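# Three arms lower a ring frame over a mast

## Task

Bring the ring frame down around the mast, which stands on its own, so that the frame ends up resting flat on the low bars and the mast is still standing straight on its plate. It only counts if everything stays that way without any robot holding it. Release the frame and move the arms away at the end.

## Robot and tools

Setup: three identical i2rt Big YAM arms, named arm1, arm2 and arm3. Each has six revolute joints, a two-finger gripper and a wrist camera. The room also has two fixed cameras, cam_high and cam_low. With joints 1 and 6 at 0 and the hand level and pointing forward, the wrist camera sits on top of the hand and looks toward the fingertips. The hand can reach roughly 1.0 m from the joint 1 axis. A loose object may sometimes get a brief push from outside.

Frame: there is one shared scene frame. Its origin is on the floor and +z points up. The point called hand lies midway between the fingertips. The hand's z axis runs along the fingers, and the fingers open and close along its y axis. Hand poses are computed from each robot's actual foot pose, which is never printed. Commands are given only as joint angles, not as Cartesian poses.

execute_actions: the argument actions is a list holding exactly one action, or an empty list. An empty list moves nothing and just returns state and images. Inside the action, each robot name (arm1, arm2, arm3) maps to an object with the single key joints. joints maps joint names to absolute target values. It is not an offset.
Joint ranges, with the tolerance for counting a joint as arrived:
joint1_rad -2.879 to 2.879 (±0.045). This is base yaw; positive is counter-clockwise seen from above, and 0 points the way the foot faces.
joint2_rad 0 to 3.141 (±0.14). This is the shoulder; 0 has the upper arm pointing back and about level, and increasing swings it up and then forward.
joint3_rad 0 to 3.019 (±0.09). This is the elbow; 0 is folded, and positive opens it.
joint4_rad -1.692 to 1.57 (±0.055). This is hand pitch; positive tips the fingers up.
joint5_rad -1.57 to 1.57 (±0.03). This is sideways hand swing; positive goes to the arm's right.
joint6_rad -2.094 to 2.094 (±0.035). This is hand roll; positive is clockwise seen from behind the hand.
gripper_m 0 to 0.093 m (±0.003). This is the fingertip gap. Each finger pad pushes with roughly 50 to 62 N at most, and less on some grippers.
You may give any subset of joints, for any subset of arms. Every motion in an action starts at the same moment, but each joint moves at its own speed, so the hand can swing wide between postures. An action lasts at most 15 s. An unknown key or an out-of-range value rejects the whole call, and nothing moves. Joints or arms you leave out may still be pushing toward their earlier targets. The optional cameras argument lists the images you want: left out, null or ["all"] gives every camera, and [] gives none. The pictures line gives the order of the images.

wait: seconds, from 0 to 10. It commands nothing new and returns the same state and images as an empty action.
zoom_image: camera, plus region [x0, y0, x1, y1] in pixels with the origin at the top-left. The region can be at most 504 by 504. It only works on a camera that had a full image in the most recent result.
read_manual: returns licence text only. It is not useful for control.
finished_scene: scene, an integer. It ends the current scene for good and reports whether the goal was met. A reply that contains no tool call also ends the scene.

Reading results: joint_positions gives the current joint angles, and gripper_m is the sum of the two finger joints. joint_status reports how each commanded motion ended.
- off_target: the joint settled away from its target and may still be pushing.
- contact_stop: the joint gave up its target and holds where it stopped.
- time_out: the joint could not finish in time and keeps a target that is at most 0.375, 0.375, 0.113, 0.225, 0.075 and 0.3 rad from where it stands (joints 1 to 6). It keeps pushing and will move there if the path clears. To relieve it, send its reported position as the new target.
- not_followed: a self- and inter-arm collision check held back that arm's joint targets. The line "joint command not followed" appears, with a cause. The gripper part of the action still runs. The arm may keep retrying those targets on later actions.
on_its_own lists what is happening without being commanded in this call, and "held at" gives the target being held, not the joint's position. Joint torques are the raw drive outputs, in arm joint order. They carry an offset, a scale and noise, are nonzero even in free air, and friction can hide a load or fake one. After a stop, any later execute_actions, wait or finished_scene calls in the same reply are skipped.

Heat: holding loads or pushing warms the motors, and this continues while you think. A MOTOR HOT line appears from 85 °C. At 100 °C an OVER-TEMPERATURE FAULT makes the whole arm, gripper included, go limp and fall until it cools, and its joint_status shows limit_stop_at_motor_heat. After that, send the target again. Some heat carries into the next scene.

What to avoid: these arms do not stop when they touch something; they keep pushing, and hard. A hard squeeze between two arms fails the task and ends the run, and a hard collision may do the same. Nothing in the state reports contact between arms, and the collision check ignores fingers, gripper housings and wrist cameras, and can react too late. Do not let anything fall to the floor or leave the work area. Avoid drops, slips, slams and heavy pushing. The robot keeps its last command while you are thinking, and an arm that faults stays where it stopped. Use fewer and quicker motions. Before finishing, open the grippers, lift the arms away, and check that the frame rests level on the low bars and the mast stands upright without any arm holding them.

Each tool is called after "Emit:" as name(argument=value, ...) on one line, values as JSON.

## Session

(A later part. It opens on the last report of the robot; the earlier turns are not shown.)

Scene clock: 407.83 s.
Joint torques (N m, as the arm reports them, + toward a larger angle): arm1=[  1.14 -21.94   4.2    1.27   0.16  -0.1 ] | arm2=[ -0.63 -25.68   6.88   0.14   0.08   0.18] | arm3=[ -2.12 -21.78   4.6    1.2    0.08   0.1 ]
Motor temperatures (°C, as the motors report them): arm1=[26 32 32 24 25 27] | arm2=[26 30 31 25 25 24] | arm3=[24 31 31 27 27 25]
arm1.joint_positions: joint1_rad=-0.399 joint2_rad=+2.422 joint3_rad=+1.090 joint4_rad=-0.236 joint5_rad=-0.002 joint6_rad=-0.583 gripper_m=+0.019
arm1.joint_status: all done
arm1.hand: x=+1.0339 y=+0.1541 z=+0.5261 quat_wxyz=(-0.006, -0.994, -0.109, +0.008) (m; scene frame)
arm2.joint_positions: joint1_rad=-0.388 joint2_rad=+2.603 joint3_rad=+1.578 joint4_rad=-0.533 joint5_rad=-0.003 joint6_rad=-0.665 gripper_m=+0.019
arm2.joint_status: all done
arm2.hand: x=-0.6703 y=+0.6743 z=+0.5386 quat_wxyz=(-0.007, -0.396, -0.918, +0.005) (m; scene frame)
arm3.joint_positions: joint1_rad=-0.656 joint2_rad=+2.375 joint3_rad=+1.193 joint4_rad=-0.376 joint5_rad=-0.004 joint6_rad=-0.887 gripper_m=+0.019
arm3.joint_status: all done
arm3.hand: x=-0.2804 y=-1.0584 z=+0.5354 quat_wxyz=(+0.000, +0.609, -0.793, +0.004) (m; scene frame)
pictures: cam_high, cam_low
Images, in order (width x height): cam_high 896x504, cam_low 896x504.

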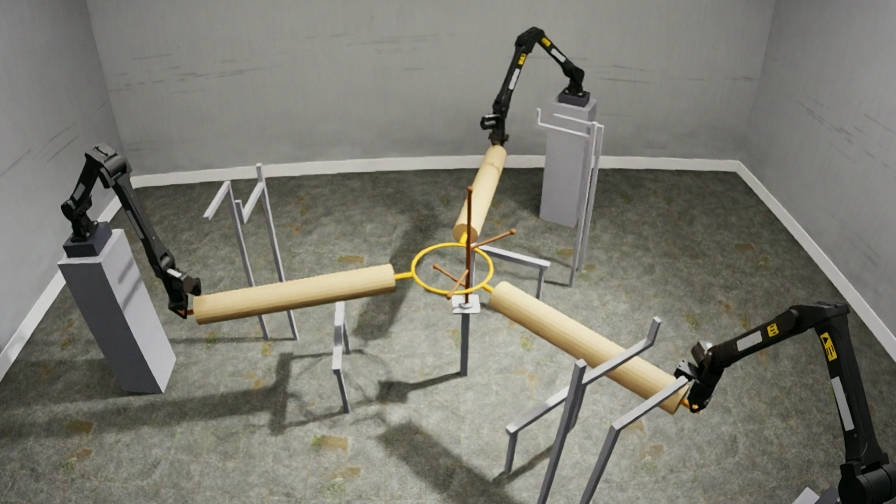

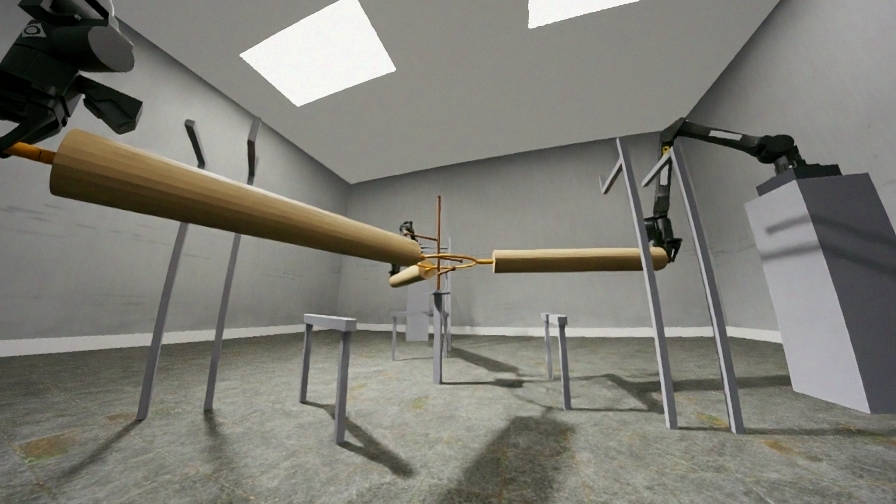

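Emit:
execute_actions(actions=[{"arm1":{"joints":{"joint1_rad":-0.403,"joint6_rad":-0.588,"joint2_rad":2.631,"joint3_rad":1.264,"joint4_rad":-0.113}},"arm2":{"joints":{"joint2_rad":2.798,"joint3_rad":1.77,"joint4_rad":-0.471}},"arm3":{"joints":{"joint2_rad":2.578,"joint3_rad":1.341,"joint4_rad":-0.254}}}], cameras=["cam_high","cam_low"])

Emit:
zoom_image(camera="cam_high", region=[390, 180, 558, 348])

Emit:
zoom_image(camera="cam_low", region=[395, 230, 495, 310])

Scene clock: 416.00 s.
Joint torques (N m, as the arm reports them, + toward a larger angle): arm1=[  1.01 -20.89   4.     1.56   0.17  -0.07] | arm2=[ -0.18 -27.48   7.35   0.41  -0.02   0.16] | arm3=[ -2.46 -21.31   4.52   0.96   0.05   0.02]
Motor temperatures (°C, as the motors report them): arm1=[26 32 32 24 25 27] | arm2=[26 30 32 25 25 24] | arm3=[24 31 31 27 27 25]
arm1.joint_positions: joint1_rad=-0.404 joint2_rad=+2.668 joint3_rad=+1.240 joint4_rad=-0.135 joint5_rad=-0.002 joint6_rad=-0.591 gripper_m=+0.019
arm1.joint_status: all done
arm1.hand: x=+1.0301 y=+0.1565 z=+0.4331 quat_wxyz=(-0.005, -0.994, -0.110, +0.010) (m; scene frame)
arm2.joint_positions: joint1_rad=-0.394 joint2_rad=+2.825 joint3_rad=+1.734 joint4_rad=-0.472 joint5_rad=+0.000 joint6_rad=-0.672 gripper_m=+0.019
arm2.joint_status: all done
arm2.hand: x=-0.6740 y=+0.6763 z=+0.4433 quat_wxyz=(-0.004, -0.395, -0.919, +0.003) (m; scene frame)
arm3.joint_positions: joint1_rad=-0.648 joint2_rad=+2.609 joint3_rad=+1.316 joint4_rad=-0.264 joint5_rad=-0.003 joint6_rad=-0.879 gripper_m=+0.019
arm3.joint_status: all done
arm3.hand: x=-0.2818 y=-1.0558 z=+0.4414 quat_wxyz=(+0.000, +0.610, -0.793, +0.004) (m; scene frame)
pictures: cam_high, cam_low
Images, in order (width x height): cam_high 896x504, cam_low 896x504.

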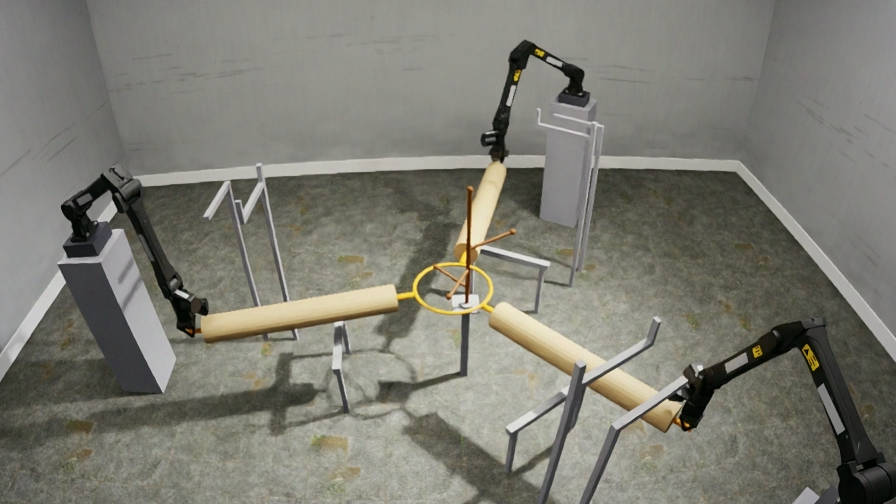

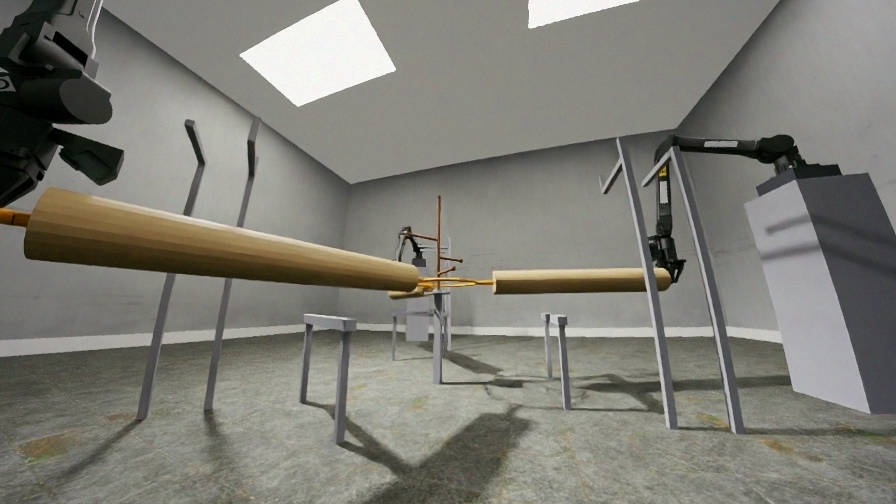

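Region (390, 180, 558, 348) of cam_high's 896x504 image, scaled by 3.000, with more detail than that image has.

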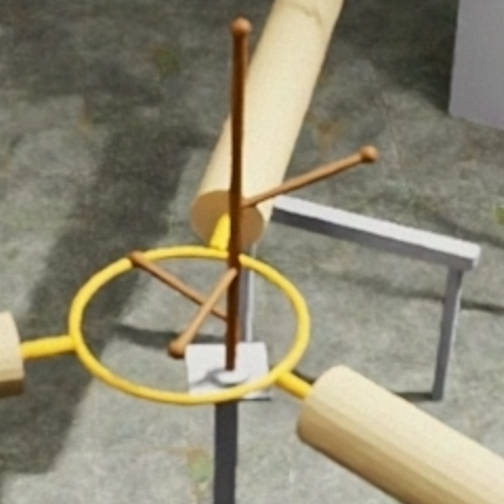

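Region (395, 230, 495, 310) of cam_low's 896x504 image, scaled by 5.040, with more detail than that image has; it fills the top 403 rows of this view, and the rest is white.

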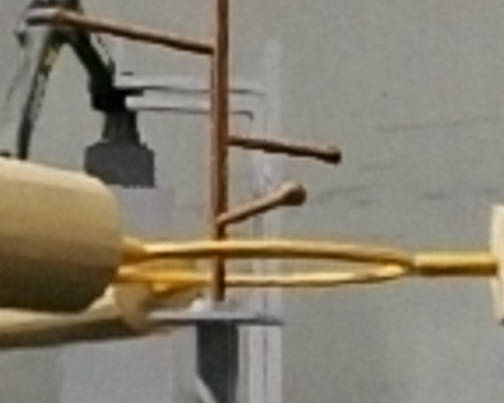

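Emit:
execute_actions(actions=[{"arm1":{"joints":{"joint1_rad":-0.36,"joint6_rad":-0.484,"joint2_rad":2.663,"joint3_rad":1.392,"joint4_rad":-0.239}},"arm2":{"joints":{"joint1_rad":-0.396,"joint6_rad":-0.61,"joint2_rad":2.701,"joint3_rad":1.402,"joint4_rad":-0.211}},"arm3":{"joints":{"joint1_rad":-0.378,"joint6_rad":-0.544,"joint2_rad":2.53,"joint3_rad":1.153,"joint4_rad":-0.112}}}], cameras=["cam_high","cam_low"])

Emit:
zoom_image(camera="cam_high", region=[390, 180, 558, 348])

Emit:
zoom_image(camera="cam_low", region=[280, 220, 600, 360])

Scene clock: 438.00 s.
Joint torques (N m, as the arm reports them, + toward a larger angle): arm1=[  1.83 -21.78   4.8    0.57   0.12  -0.03] | arm2=[ -0.36 -26.69   2.53   0.82  -0.08   0.22] | arm3=[ -2.29 -20.97   2.43   1.12  -0.04   0.05]
Motor temperatures (°C, as the motors report them): arm1=[26 32 31 24 25 27] | arm2=[26 31 32 25 25 24] | arm3=[24 31 31 27 27 25]
arm1.joint_positions: joint1_rad=-0.365 joint2_rad=+2.693 joint3_rad=+1.370 joint4_rad=-0.241 joint5_rad=-0.001 joint6_rad=-0.489 gripper_m=+0.019
arm1.joint_status: all done
arm1.hand: x=+0.9842 y=+0.1538 z=+0.4323 quat_wxyz=(-0.005, -0.997, -0.079, +0.010) (m; scene frame)
arm2.joint_positions: joint1_rad=-0.402 joint2_rad=+2.744 joint3_rad=+1.399 joint4_rad=-0.223 joint5_rad=+0.001 joint6_rad=-0.620 gripper_m=+0.019
arm2.joint_status: all done
arm2.hand: x=-0.6864 y=+0.7729 z=+0.4405 quat_wxyz=(-0.002, -0.423, -0.906, +0.002) (m; scene frame)
arm3.joint_positions: joint1_rad=-0.375 joint2_rad=+2.578 joint3_rad=+1.140 joint4_rad=-0.125 joint5_rad=+0.000 joint6_rad=-0.542 gripper_m=+0.019
arm3.joint_status: all done
arm3.hand: x=-0.3986 y=-0.9821 z=+0.4412 quat_wxyz=(+0.003, +0.584, -0.812, +0.004) (m; scene frame)
pictures: cam_high, cam_low
Images, in order (width x height): cam_high 896x504, cam_low 896x504.

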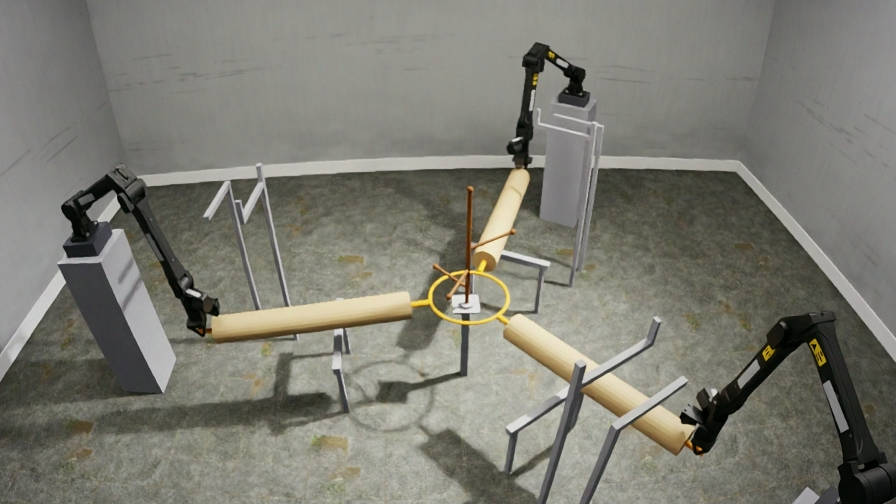

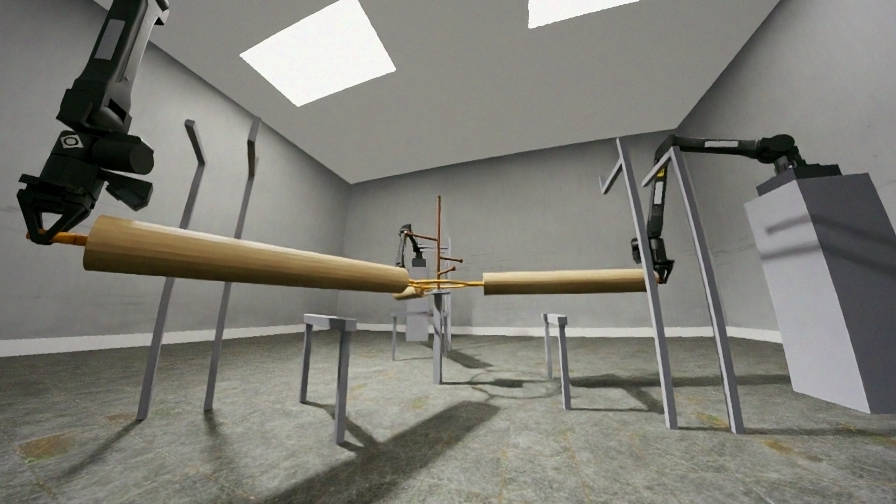

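Region (390, 180, 558, 348) of cam_high's 896x504 image, scaled by 3.000, with more detail than that image has.

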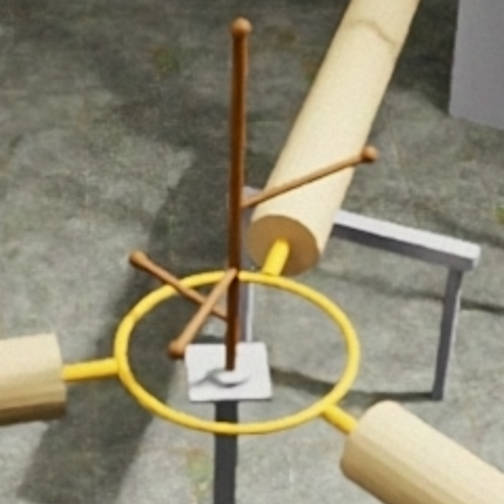

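Region (280, 220, 600, 360) of cam_low's 896x504 image, scaled by 1.575, with more detail than that image has; it fills the top 220 rows of this view, and the rest is white.

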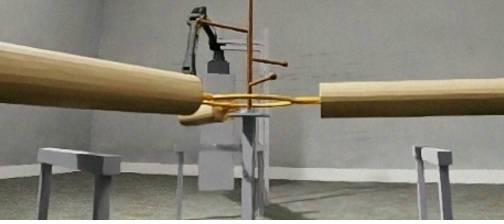

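Emit:
execute_actions(actions=[{"arm1":{"joints":{"joint1_rad":-0.366,"joint6_rad":-0.49,"joint2_rad":2.861,"joint3_rad":1.564,"joint4_rad":-0.189}},"arm2":{"joints":{"joint1_rad":-0.398,"joint6_rad":-0.615,"joint2_rad":2.918,"joint3_rad":1.604,"joint4_rad":-0.185}},"arm3":{"joints":{"joint2_rad":2.76,"joint3_rad":1.321,"joint4_rad":-0.053}}}], cameras=["cam_high","cam_low"])

Emit:
zoom_image(camera="cam_low", region=[280, 270, 440, 350])

Emit:
zoom_image(camera="cam_low", region=[440, 270, 600, 350])

Scene clock: 449.20 s.
Joint torques (N m, as the arm reports them, + toward a larger angle): arm1=[  1.9  -22.16   5.01   1.13   0.09  -0.01] | arm2=[ -0.75 -25.81   4.17   0.69   0.07   0.22] | arm3=[ -1.95 -19.9    2.16   1.29  -0.01   0.15]
Motor temperatures (°C, as the motors report them): arm1=[26 32 31 24 25 27] | arm2=[26 31 31 25 25 24] | arm3=[24 31 30 27 27 25]
arm1.joint_positions: joint1_rad=-0.372 joint2_rad=+2.898 joint3_rad=+1.535 joint4_rad=-0.205 joint5_rad=-0.001 joint6_rad=-0.500 gripper_m=+0.019
arm1.joint_status: all done
arm1.hand: x=+0.9874 y=+0.1550 z=+0.3509 quat_wxyz=(-0.006, -0.997, -0.081, +0.008) (m; scene frame)
arm2.joint_positions: joint1_rad=-0.400 joint2_rad=+2.948 joint3_rad=+1.578 joint4_rad=-0.193 joint5_rad=-0.002 joint6_rad=-0.621 gripper_m=+0.019
arm2.joint_status: all done
arm2.hand: x=-0.6848 y=+0.7723 z=+0.3604 quat_wxyz=(-0.005, -0.421, -0.907, +0.003) (m; scene frame)
arm3.joint_positions: joint1_rad=-0.381 joint2_rad=+2.790 joint3_rad=+1.306 joint4_rad=-0.069 joint5_rad=-0.001 joint6_rad=-0.550 gripper_m=+0.019
arm3.joint_status: all done
arm3.hand: x=-0.3919 y=-0.9805 z=+0.3610 quat_wxyz=(-0.002, +0.584, -0.811, +0.003) (m; scene frame)
pictures: cam_high, cam_low
Images, in order (width x height): cam_high 896x504, cam_low 896x504.

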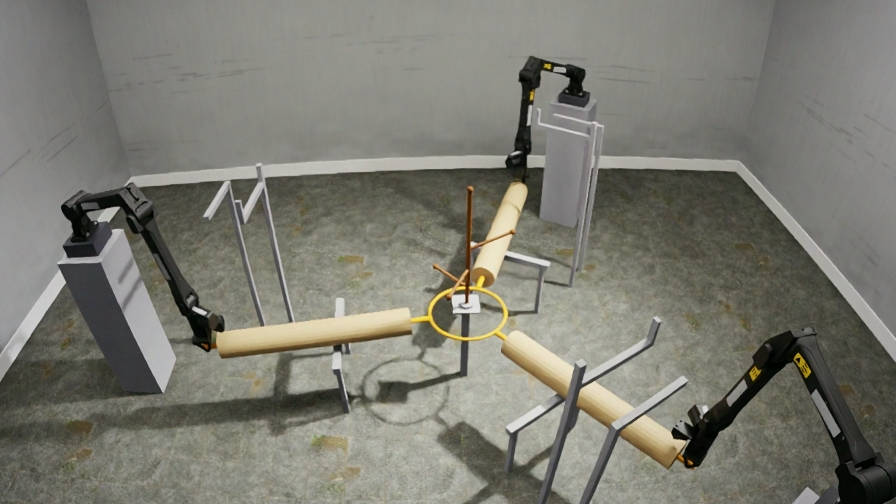

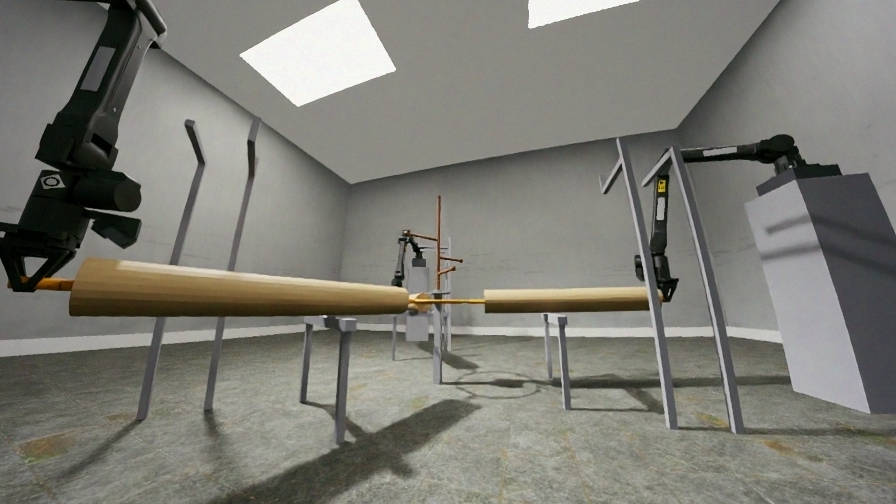

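Region (280, 270, 440, 350) of cam_low's 896x504 image, scaled by 3.150, with more detail than that image has.

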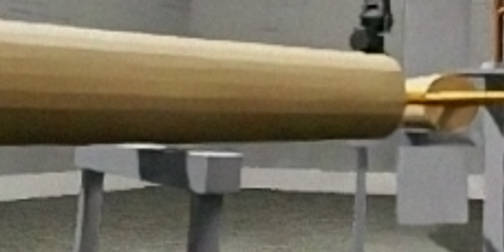

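Region (440, 270, 600, 350) of cam_low's 896x504 image, scaled by 3.150, with more detail than that image has.

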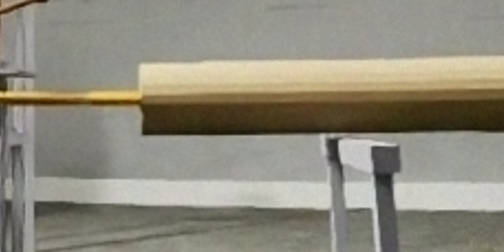

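Emit:
execute_actions(actions=[{"arm1":{"joints":{"joint2_rad":2.912,"joint3_rad":1.594}},"arm2":{"joints":{"joint2_rad":2.97,"joint3_rad":1.634}},"arm3":{"joints":{"joint2_rad":2.812,"joint3_rad":1.349}}}], cameras=["cam_low"])

Emit:
zoom_image(camera="cam_low", region=[280, 270, 440, 350])

Emit:
zoom_image(camera="cam_low", region=[440, 270, 600, 350])

Scene clock: 454.50 s.
Joint torques (N m, as the arm reports them, + toward a larger angle): arm1=[  1.92 -19.77   6.35   1.25   0.06   0.02] | arm2=[ -0.18 -21.68   5.24   0.58  -0.15   0.16] | arm3=[ -1.88 -16.89   3.53   1.34  -0.05   0.14]
Motor temperatures (°C, as the motors report them): arm1=[26 32 31 24 25 27] | arm2=[26 31 31 25 25 24] | arm3=[24 31 30 27 27 25]
arm1.joint_positions: joint1_rad=-0.372 joint2_rad=+2.914 joint3_rad=+1.551 joint4_rad=-0.205 joint5_rad=+0.000 joint6_rad=-0.500 gripper_m=+0.019
arm1.joint_status: all done
arm1.hand: x=+0.9869 y=+0.1553 z=+0.3449 quat_wxyz=(-0.006, -0.997, -0.081, +0.008) (m; scene frame)
arm2.joint_positions: joint1_rad=-0.401 joint2_rad=+2.966 joint3_rad=+1.596 joint4_rad=-0.193 joint5_rad=+0.001 joint6_rad=-0.621 gripper_m=+0.019
arm2.joint_status: all done
arm2.hand: x=-0.6857 y=+0.7721 z=+0.3535 quat_wxyz=(-0.003, -0.422, -0.907, +0.003) (m; scene frame)
arm3.joint_positions: joint1_rad=-0.381 joint2_rad=+2.801 joint3_rad=+1.315 joint4_rad=-0.070 joint5_rad=+0.000 joint6_rad=-0.550 gripper_m=+0.019
arm3.joint_status: all done
arm3.hand: x=-0.3925 y=-0.9812 z=+0.3566 quat_wxyz=(+0.000, +0.584, -0.811, +0.003) (m; scene frame)
pictures: cam_low
Images, in order (width x height): cam_low 896x504.

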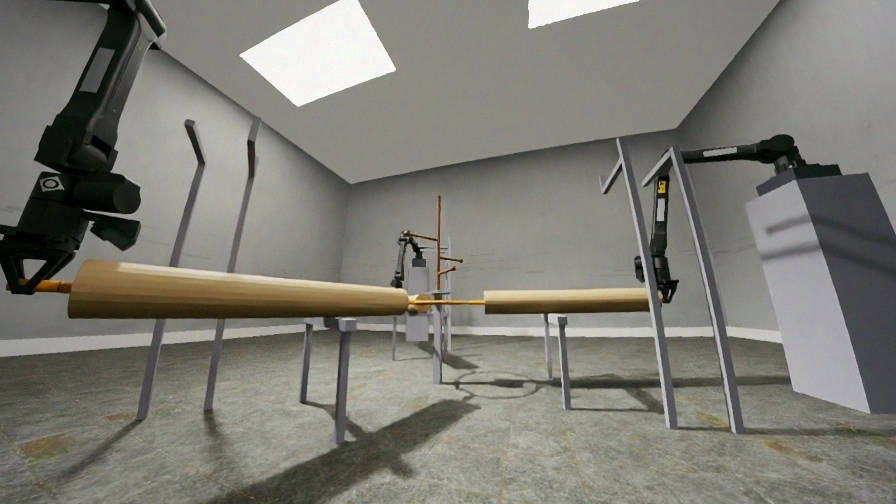

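Region (280, 270, 440, 350) of cam_low's 896x504 image, scaled by 3.150, with more detail than that image has.

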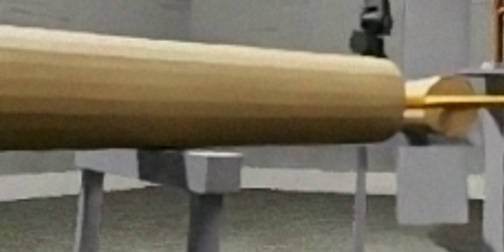

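Region (440, 270, 600, 350) of cam_low's 896x504 image, scaled by 3.150, with more detail than that image has.

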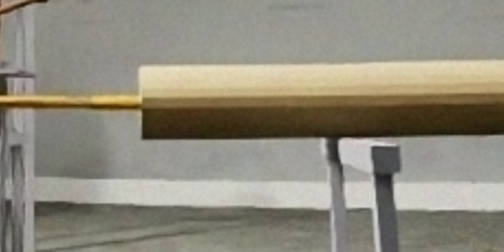

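Emit:
execute_actions(actions=[{"arm1":{"joints":{"joint2_rad":2.93,"joint3_rad":1.585}},"arm2":{"joints":{"joint2_rad":2.988,"joint3_rad":1.628}},"arm3":{"joints":{"joint2_rad":2.826,"joint3_rad":1.34}}}], cameras=[])

Scene clock: 456.87 s.
Joint torques (N m, as the arm reports them, + toward a larger angle): arm1=[  1.7  -18.55   5.56   1.18   0.06   0.01] | arm2=[ -0.32 -19.74   4.79   0.7   -0.09   0.17] | arm3=[ -1.83 -16.06   2.86   1.35  -0.05   0.12]
Motor temperatures (°C, as the motors report them): arm1=[26 32 31 24 25 27] | arm2=[26 31 31 25 25 24] | arm3=[24 31 30 27 27 25]
arm1.joint_positions: joint1_rad=-0.372 joint2_rad=+2.914 joint3_rad=+1.551 joint4_rad=-0.205 joint5_rad=+0.000 joint6_rad=-0.500 gripper_m=+0.019
arm1.joint_status: all done
arm1.hand: x=+0.9869 y=+0.1553 z=+0.3449 quat_wxyz=(-0.006, -0.997, -0.081, +0.008) (m; scene frame)
arm2.joint_positions: joint1_rad=-0.401 joint2_rad=+2.966 joint3_rad=+1.596 joint4_rad=-0.193 joint5_rad=+0.001 joint6_rad=-0.621 gripper_m=+0.019
arm2.joint_status: all done
arm2.hand: x=-0.6857 y=+0.7721 z=+0.3535 quat_wxyz=(-0.003, -0.422, -0.907, +0.003) (m; scene frame)
arm3.joint_positions: joint1_rad=-0.381 joint2_rad=+2.801 joint3_rad=+1.315 joint4_rad=-0.070 joint5_rad=+0.000 joint6_rad=-0.550 gripper_m=+0.019
arm3.joint_status: all done
arm3.hand: x=-0.3925 y=-0.9812 z=+0.3566 quat_wxyz=(+0.000, +0.584, -0.811, +0.003) (m; scene frame)
pictures: none
No camera images: the call's "cameras" was empty. Leave "cameras" out to get every camera's image.

Emit:
execute_actions(actions=[{"arm1":{"joints":{"joint2_rad":2.91,"joint3_rad":1.555,"joint4_rad":-0.205,"gripper_m":0.08}},"arm2":{"joints":{"joint2_rad":2.966,"joint3_rad":1.6,"joint4_rad":-0.193,"gripper_m":0.08}},"arm3":{"joints":{"joint2_rad":2.80,"joint3_rad":1.318,"joint4_rad":-0.07,"gripper_m":0.08}}}], cameras=[])

Emit:
execute_actions(actions=[{"arm1":{"joints":{"joint2_rad":2.5,"joint3_rad":1.1}},"arm2":{"joints":{"joint2_rad":2.55,"joint3_rad":1.14}},"arm3":{"joints":{"joint2_rad":2.4,"joint3_rad":0.9}}}], cameras=["cam_high","cam_low"])

Scene clock: 461.63 s.
Joint torques (N m, as the arm reports them, + toward a larger angle): arm1=[  2.2  -19.95   2.82   0.45   0.07   0.02] | arm2=[ -0.3  -22.09   2.47   0.36  -0.08   0.13] | arm3=[ -1.63 -18.16   1.26   0.49  -0.05   0.14]
Motor temperatures (°C, as the motors report them): arm1=[26 32 31 24 25 27] | arm2=[26 31 31 25 25 24] | arm3=[24 31 30 27 27 25]
arm1.joint_positions: joint1_rad=-0.372 joint2_rad=+2.914 joint3_rad=+1.551 joint4_rad=-0.206 joint5_rad=+0.000 joint6_rad=-0.498 gripper_m=+0.080
arm1.joint_status: all done
arm1.hand: x=+0.9872 y=+0.1550 z=+0.3449 quat_wxyz=(-0.006, -0.997, -0.080, +0.007) (m; scene frame)
arm2.joint_positions: joint1_rad=-0.401 joint2_rad=+2.966 joint3_rad=+1.596 joint4_rad=-0.194 joint5_rad=+0.001 joint6_rad=-0.621 gripper_m=+0.080
arm2.joint_status: all done
arm2.hand: x=-0.6857 y=+0.7723 z=+0.3535 quat_wxyz=(-0.003, -0.422, -0.907, +0.003) (m; scene frame)
arm3.joint_positions: joint1_rad=-0.381 joint2_rad=+2.801 joint3_rad=+1.315 joint4_rad=-0.071 joint5_rad=+0.000 joint6_rad=-0.550 gripper_m=+0.080
arm3.joint_status: all done
arm3.hand: x=-0.3928 y=-0.9815 z=+0.3565 quat_wxyz=(+0.000, +0.584, -0.811, +0.004) (m; scene frame)
pictures: none
No camera images: the call's "cameras" was empty. Leave "cameras" out to get every camera's image.

Scene clock: 462.93 s.
Joint torques (N m, as the arm reports them, + toward a larger angle): arm1=[  1.87 -16.96   2.21   0.43   0.09  -0.01] | arm2=[ -0.28 -17.8    1.55   0.38  -0.06   0.18] | arm3=[ -1.92 -14.13   0.98   0.53  -0.05   0.15]
Motor temperatures (°C, as the motors report them): arm1=[26 32 31 24 25 27] | arm2=[26 31 31 25 25 24] | arm3=[24 31 30 27 27 25]
arm1.joint_positions: joint1_rad=-0.372 joint2_rad=+2.492 joint3_rad=+1.099 joint4_rad=-0.206 joint5_rad=+0.000 joint6_rad=-0.497 gripper_m=+0.080
arm1.joint_status: all done
arm1.hand: x=+1.0455 y=+0.1372 z=+0.4981 quat_wxyz=(-0.012, -0.997, -0.080, -0.007) (m; scene frame)
arm2.joint_positions: joint1_rad=-0.401 joint2_rad=+2.533 joint3_rad=+1.144 joint4_rad=-0.194 joint5_rad=+0.001 joint6_rad=-0.621 gripper_m=+0.080
arm2.joint_status: all done
arm2.hand: x=-0.6900 y=+0.8190 z=+0.5136 quat_wxyz=(+0.001, -0.422, -0.907, -0.005) (m; scene frame)
arm3.joint_positions: joint1_rad=-0.381 joint2_rad=+2.381 joint3_rad=+0.902 joint4_rad=-0.071 joint5_rad=+0.000 joint6_rad=-0.550 gripper_m=+0.080
arm3.joint_status: all done
arm3.hand: x=-0.4332 y=-1.0140 z=+0.5071 quat_wxyz=(-0.004, +0.584, -0.811, +0.003) (m; scene frame)
pictures: cam_high, cam_low
Images, in order (width x height): cam_high 896x504, cam_low 896x504.

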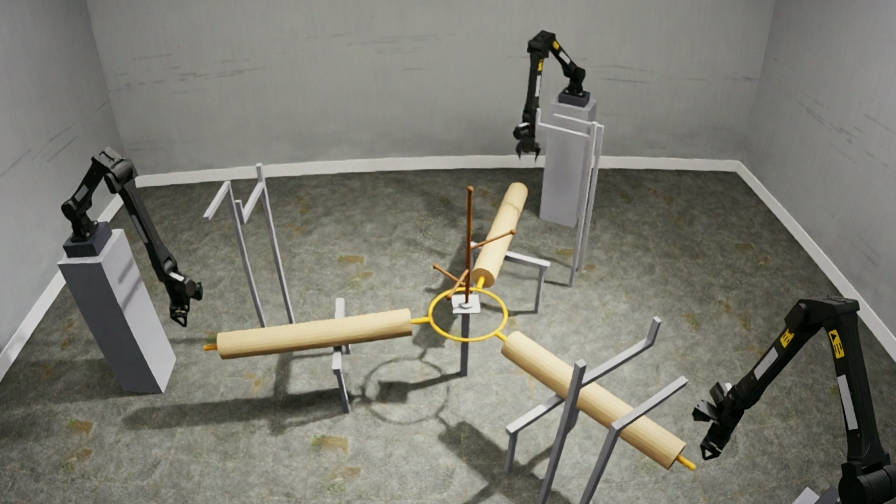

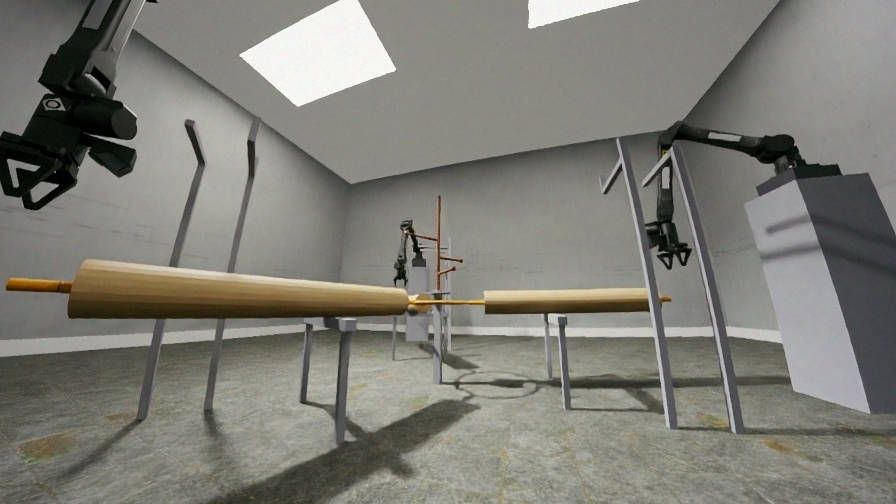

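Emit:
execute_actions(actions=[{"arm1":{"joints":{"joint1_rad":-0.9,"joint2_rad":2.0,"joint3_rad":0.9,"joint4_rad":-0.45}},"arm2":{"joints":{"joint1_rad":-0.9,"joint2_rad":2.0,"joint3_rad":0.9,"joint4_rad":-0.45}},"arm3":{"joints":{"joint1_rad":-0.9,"joint2_rad":2.0,"joint3_rad":0.9,"joint4_rad":-0.45}}}], cameras=["cam_high"])

Emit:
finished_scene(scene=1)

Scene clock: 468.47 s.
Joint torques (N m, as the arm reports them, + toward a larger angle): arm1=[  2.13 -14.19   4.93  -0.06   0.09  -0.01] | arm2=[  0.18 -15.04   4.22   0.07  -0.07   0.18] | arm3=[ -1.54 -13.33   4.46   0.19  -0.05   0.14]
Motor temperatures (°C, as the motors report them): arm1=[26 32 31 24 25 27] | arm2=[26 30 31 25 25 24] | arm3=[24 31 30 27 27 25]
arm1.joint_positions: joint1_rad=-0.906 joint2_rad=+1.986 joint3_rad=+0.898 joint4_rad=-0.437 joint5_rad=+0.000 joint6_rad=-0.496 gripper_m=+0.080
arm1.joint_status: all done
arm1.hand: x=+1.1754 y=+0.3242 z=+0.6763 quat_wxyz=(+0.007, -0.982, +0.187, +0.022) (m; scene frame)
arm2.joint_positions: joint1_rad=-0.906 joint2_rad=+1.982 joint3_rad=+0.903 joint4_rad=-0.439 joint5_rad=+0.000 joint6_rad=-0.621 gripper_m=+0.080
arm2.joint_status: all done
arm2.hand: x=-0.9025 y=+0.8653 z=+0.7114 quat_wxyz=(-0.009, -0.635, -0.772, +0.025) (m; scene frame)
arm3.joint_positions: joint1_rad=-0.906 joint2_rad=+1.975 joint3_rad=+0.902 joint4_rad=-0.440 joint5_rad=+0.000 joint6_rad=-0.550 gripper_m=+0.080
arm3.joint_status: all done
arm3.hand: x=-0.3028 y=-1.1841 z=+0.6633 quat_wxyz=(-0.022, +0.354, -0.935, +0.011) (m; scene frame)
pictures: cam_high
Images, in order (width x height): cam_high 896x504.

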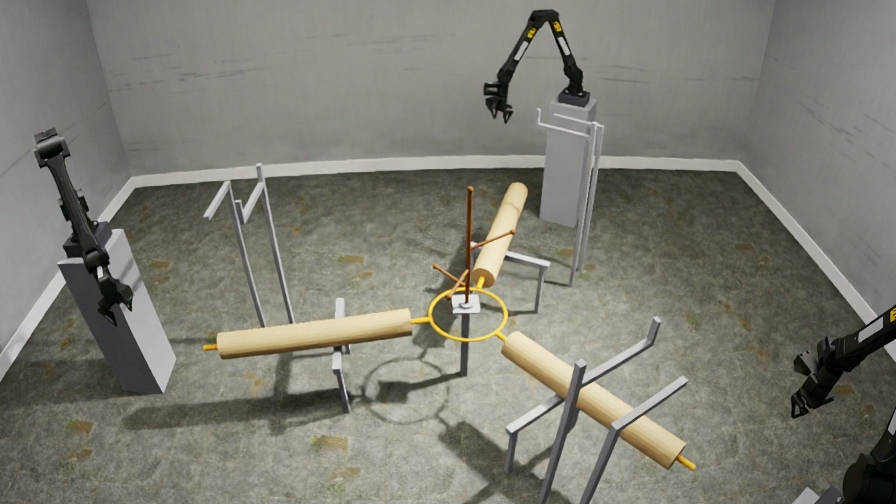

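The scene is finished: the task was done.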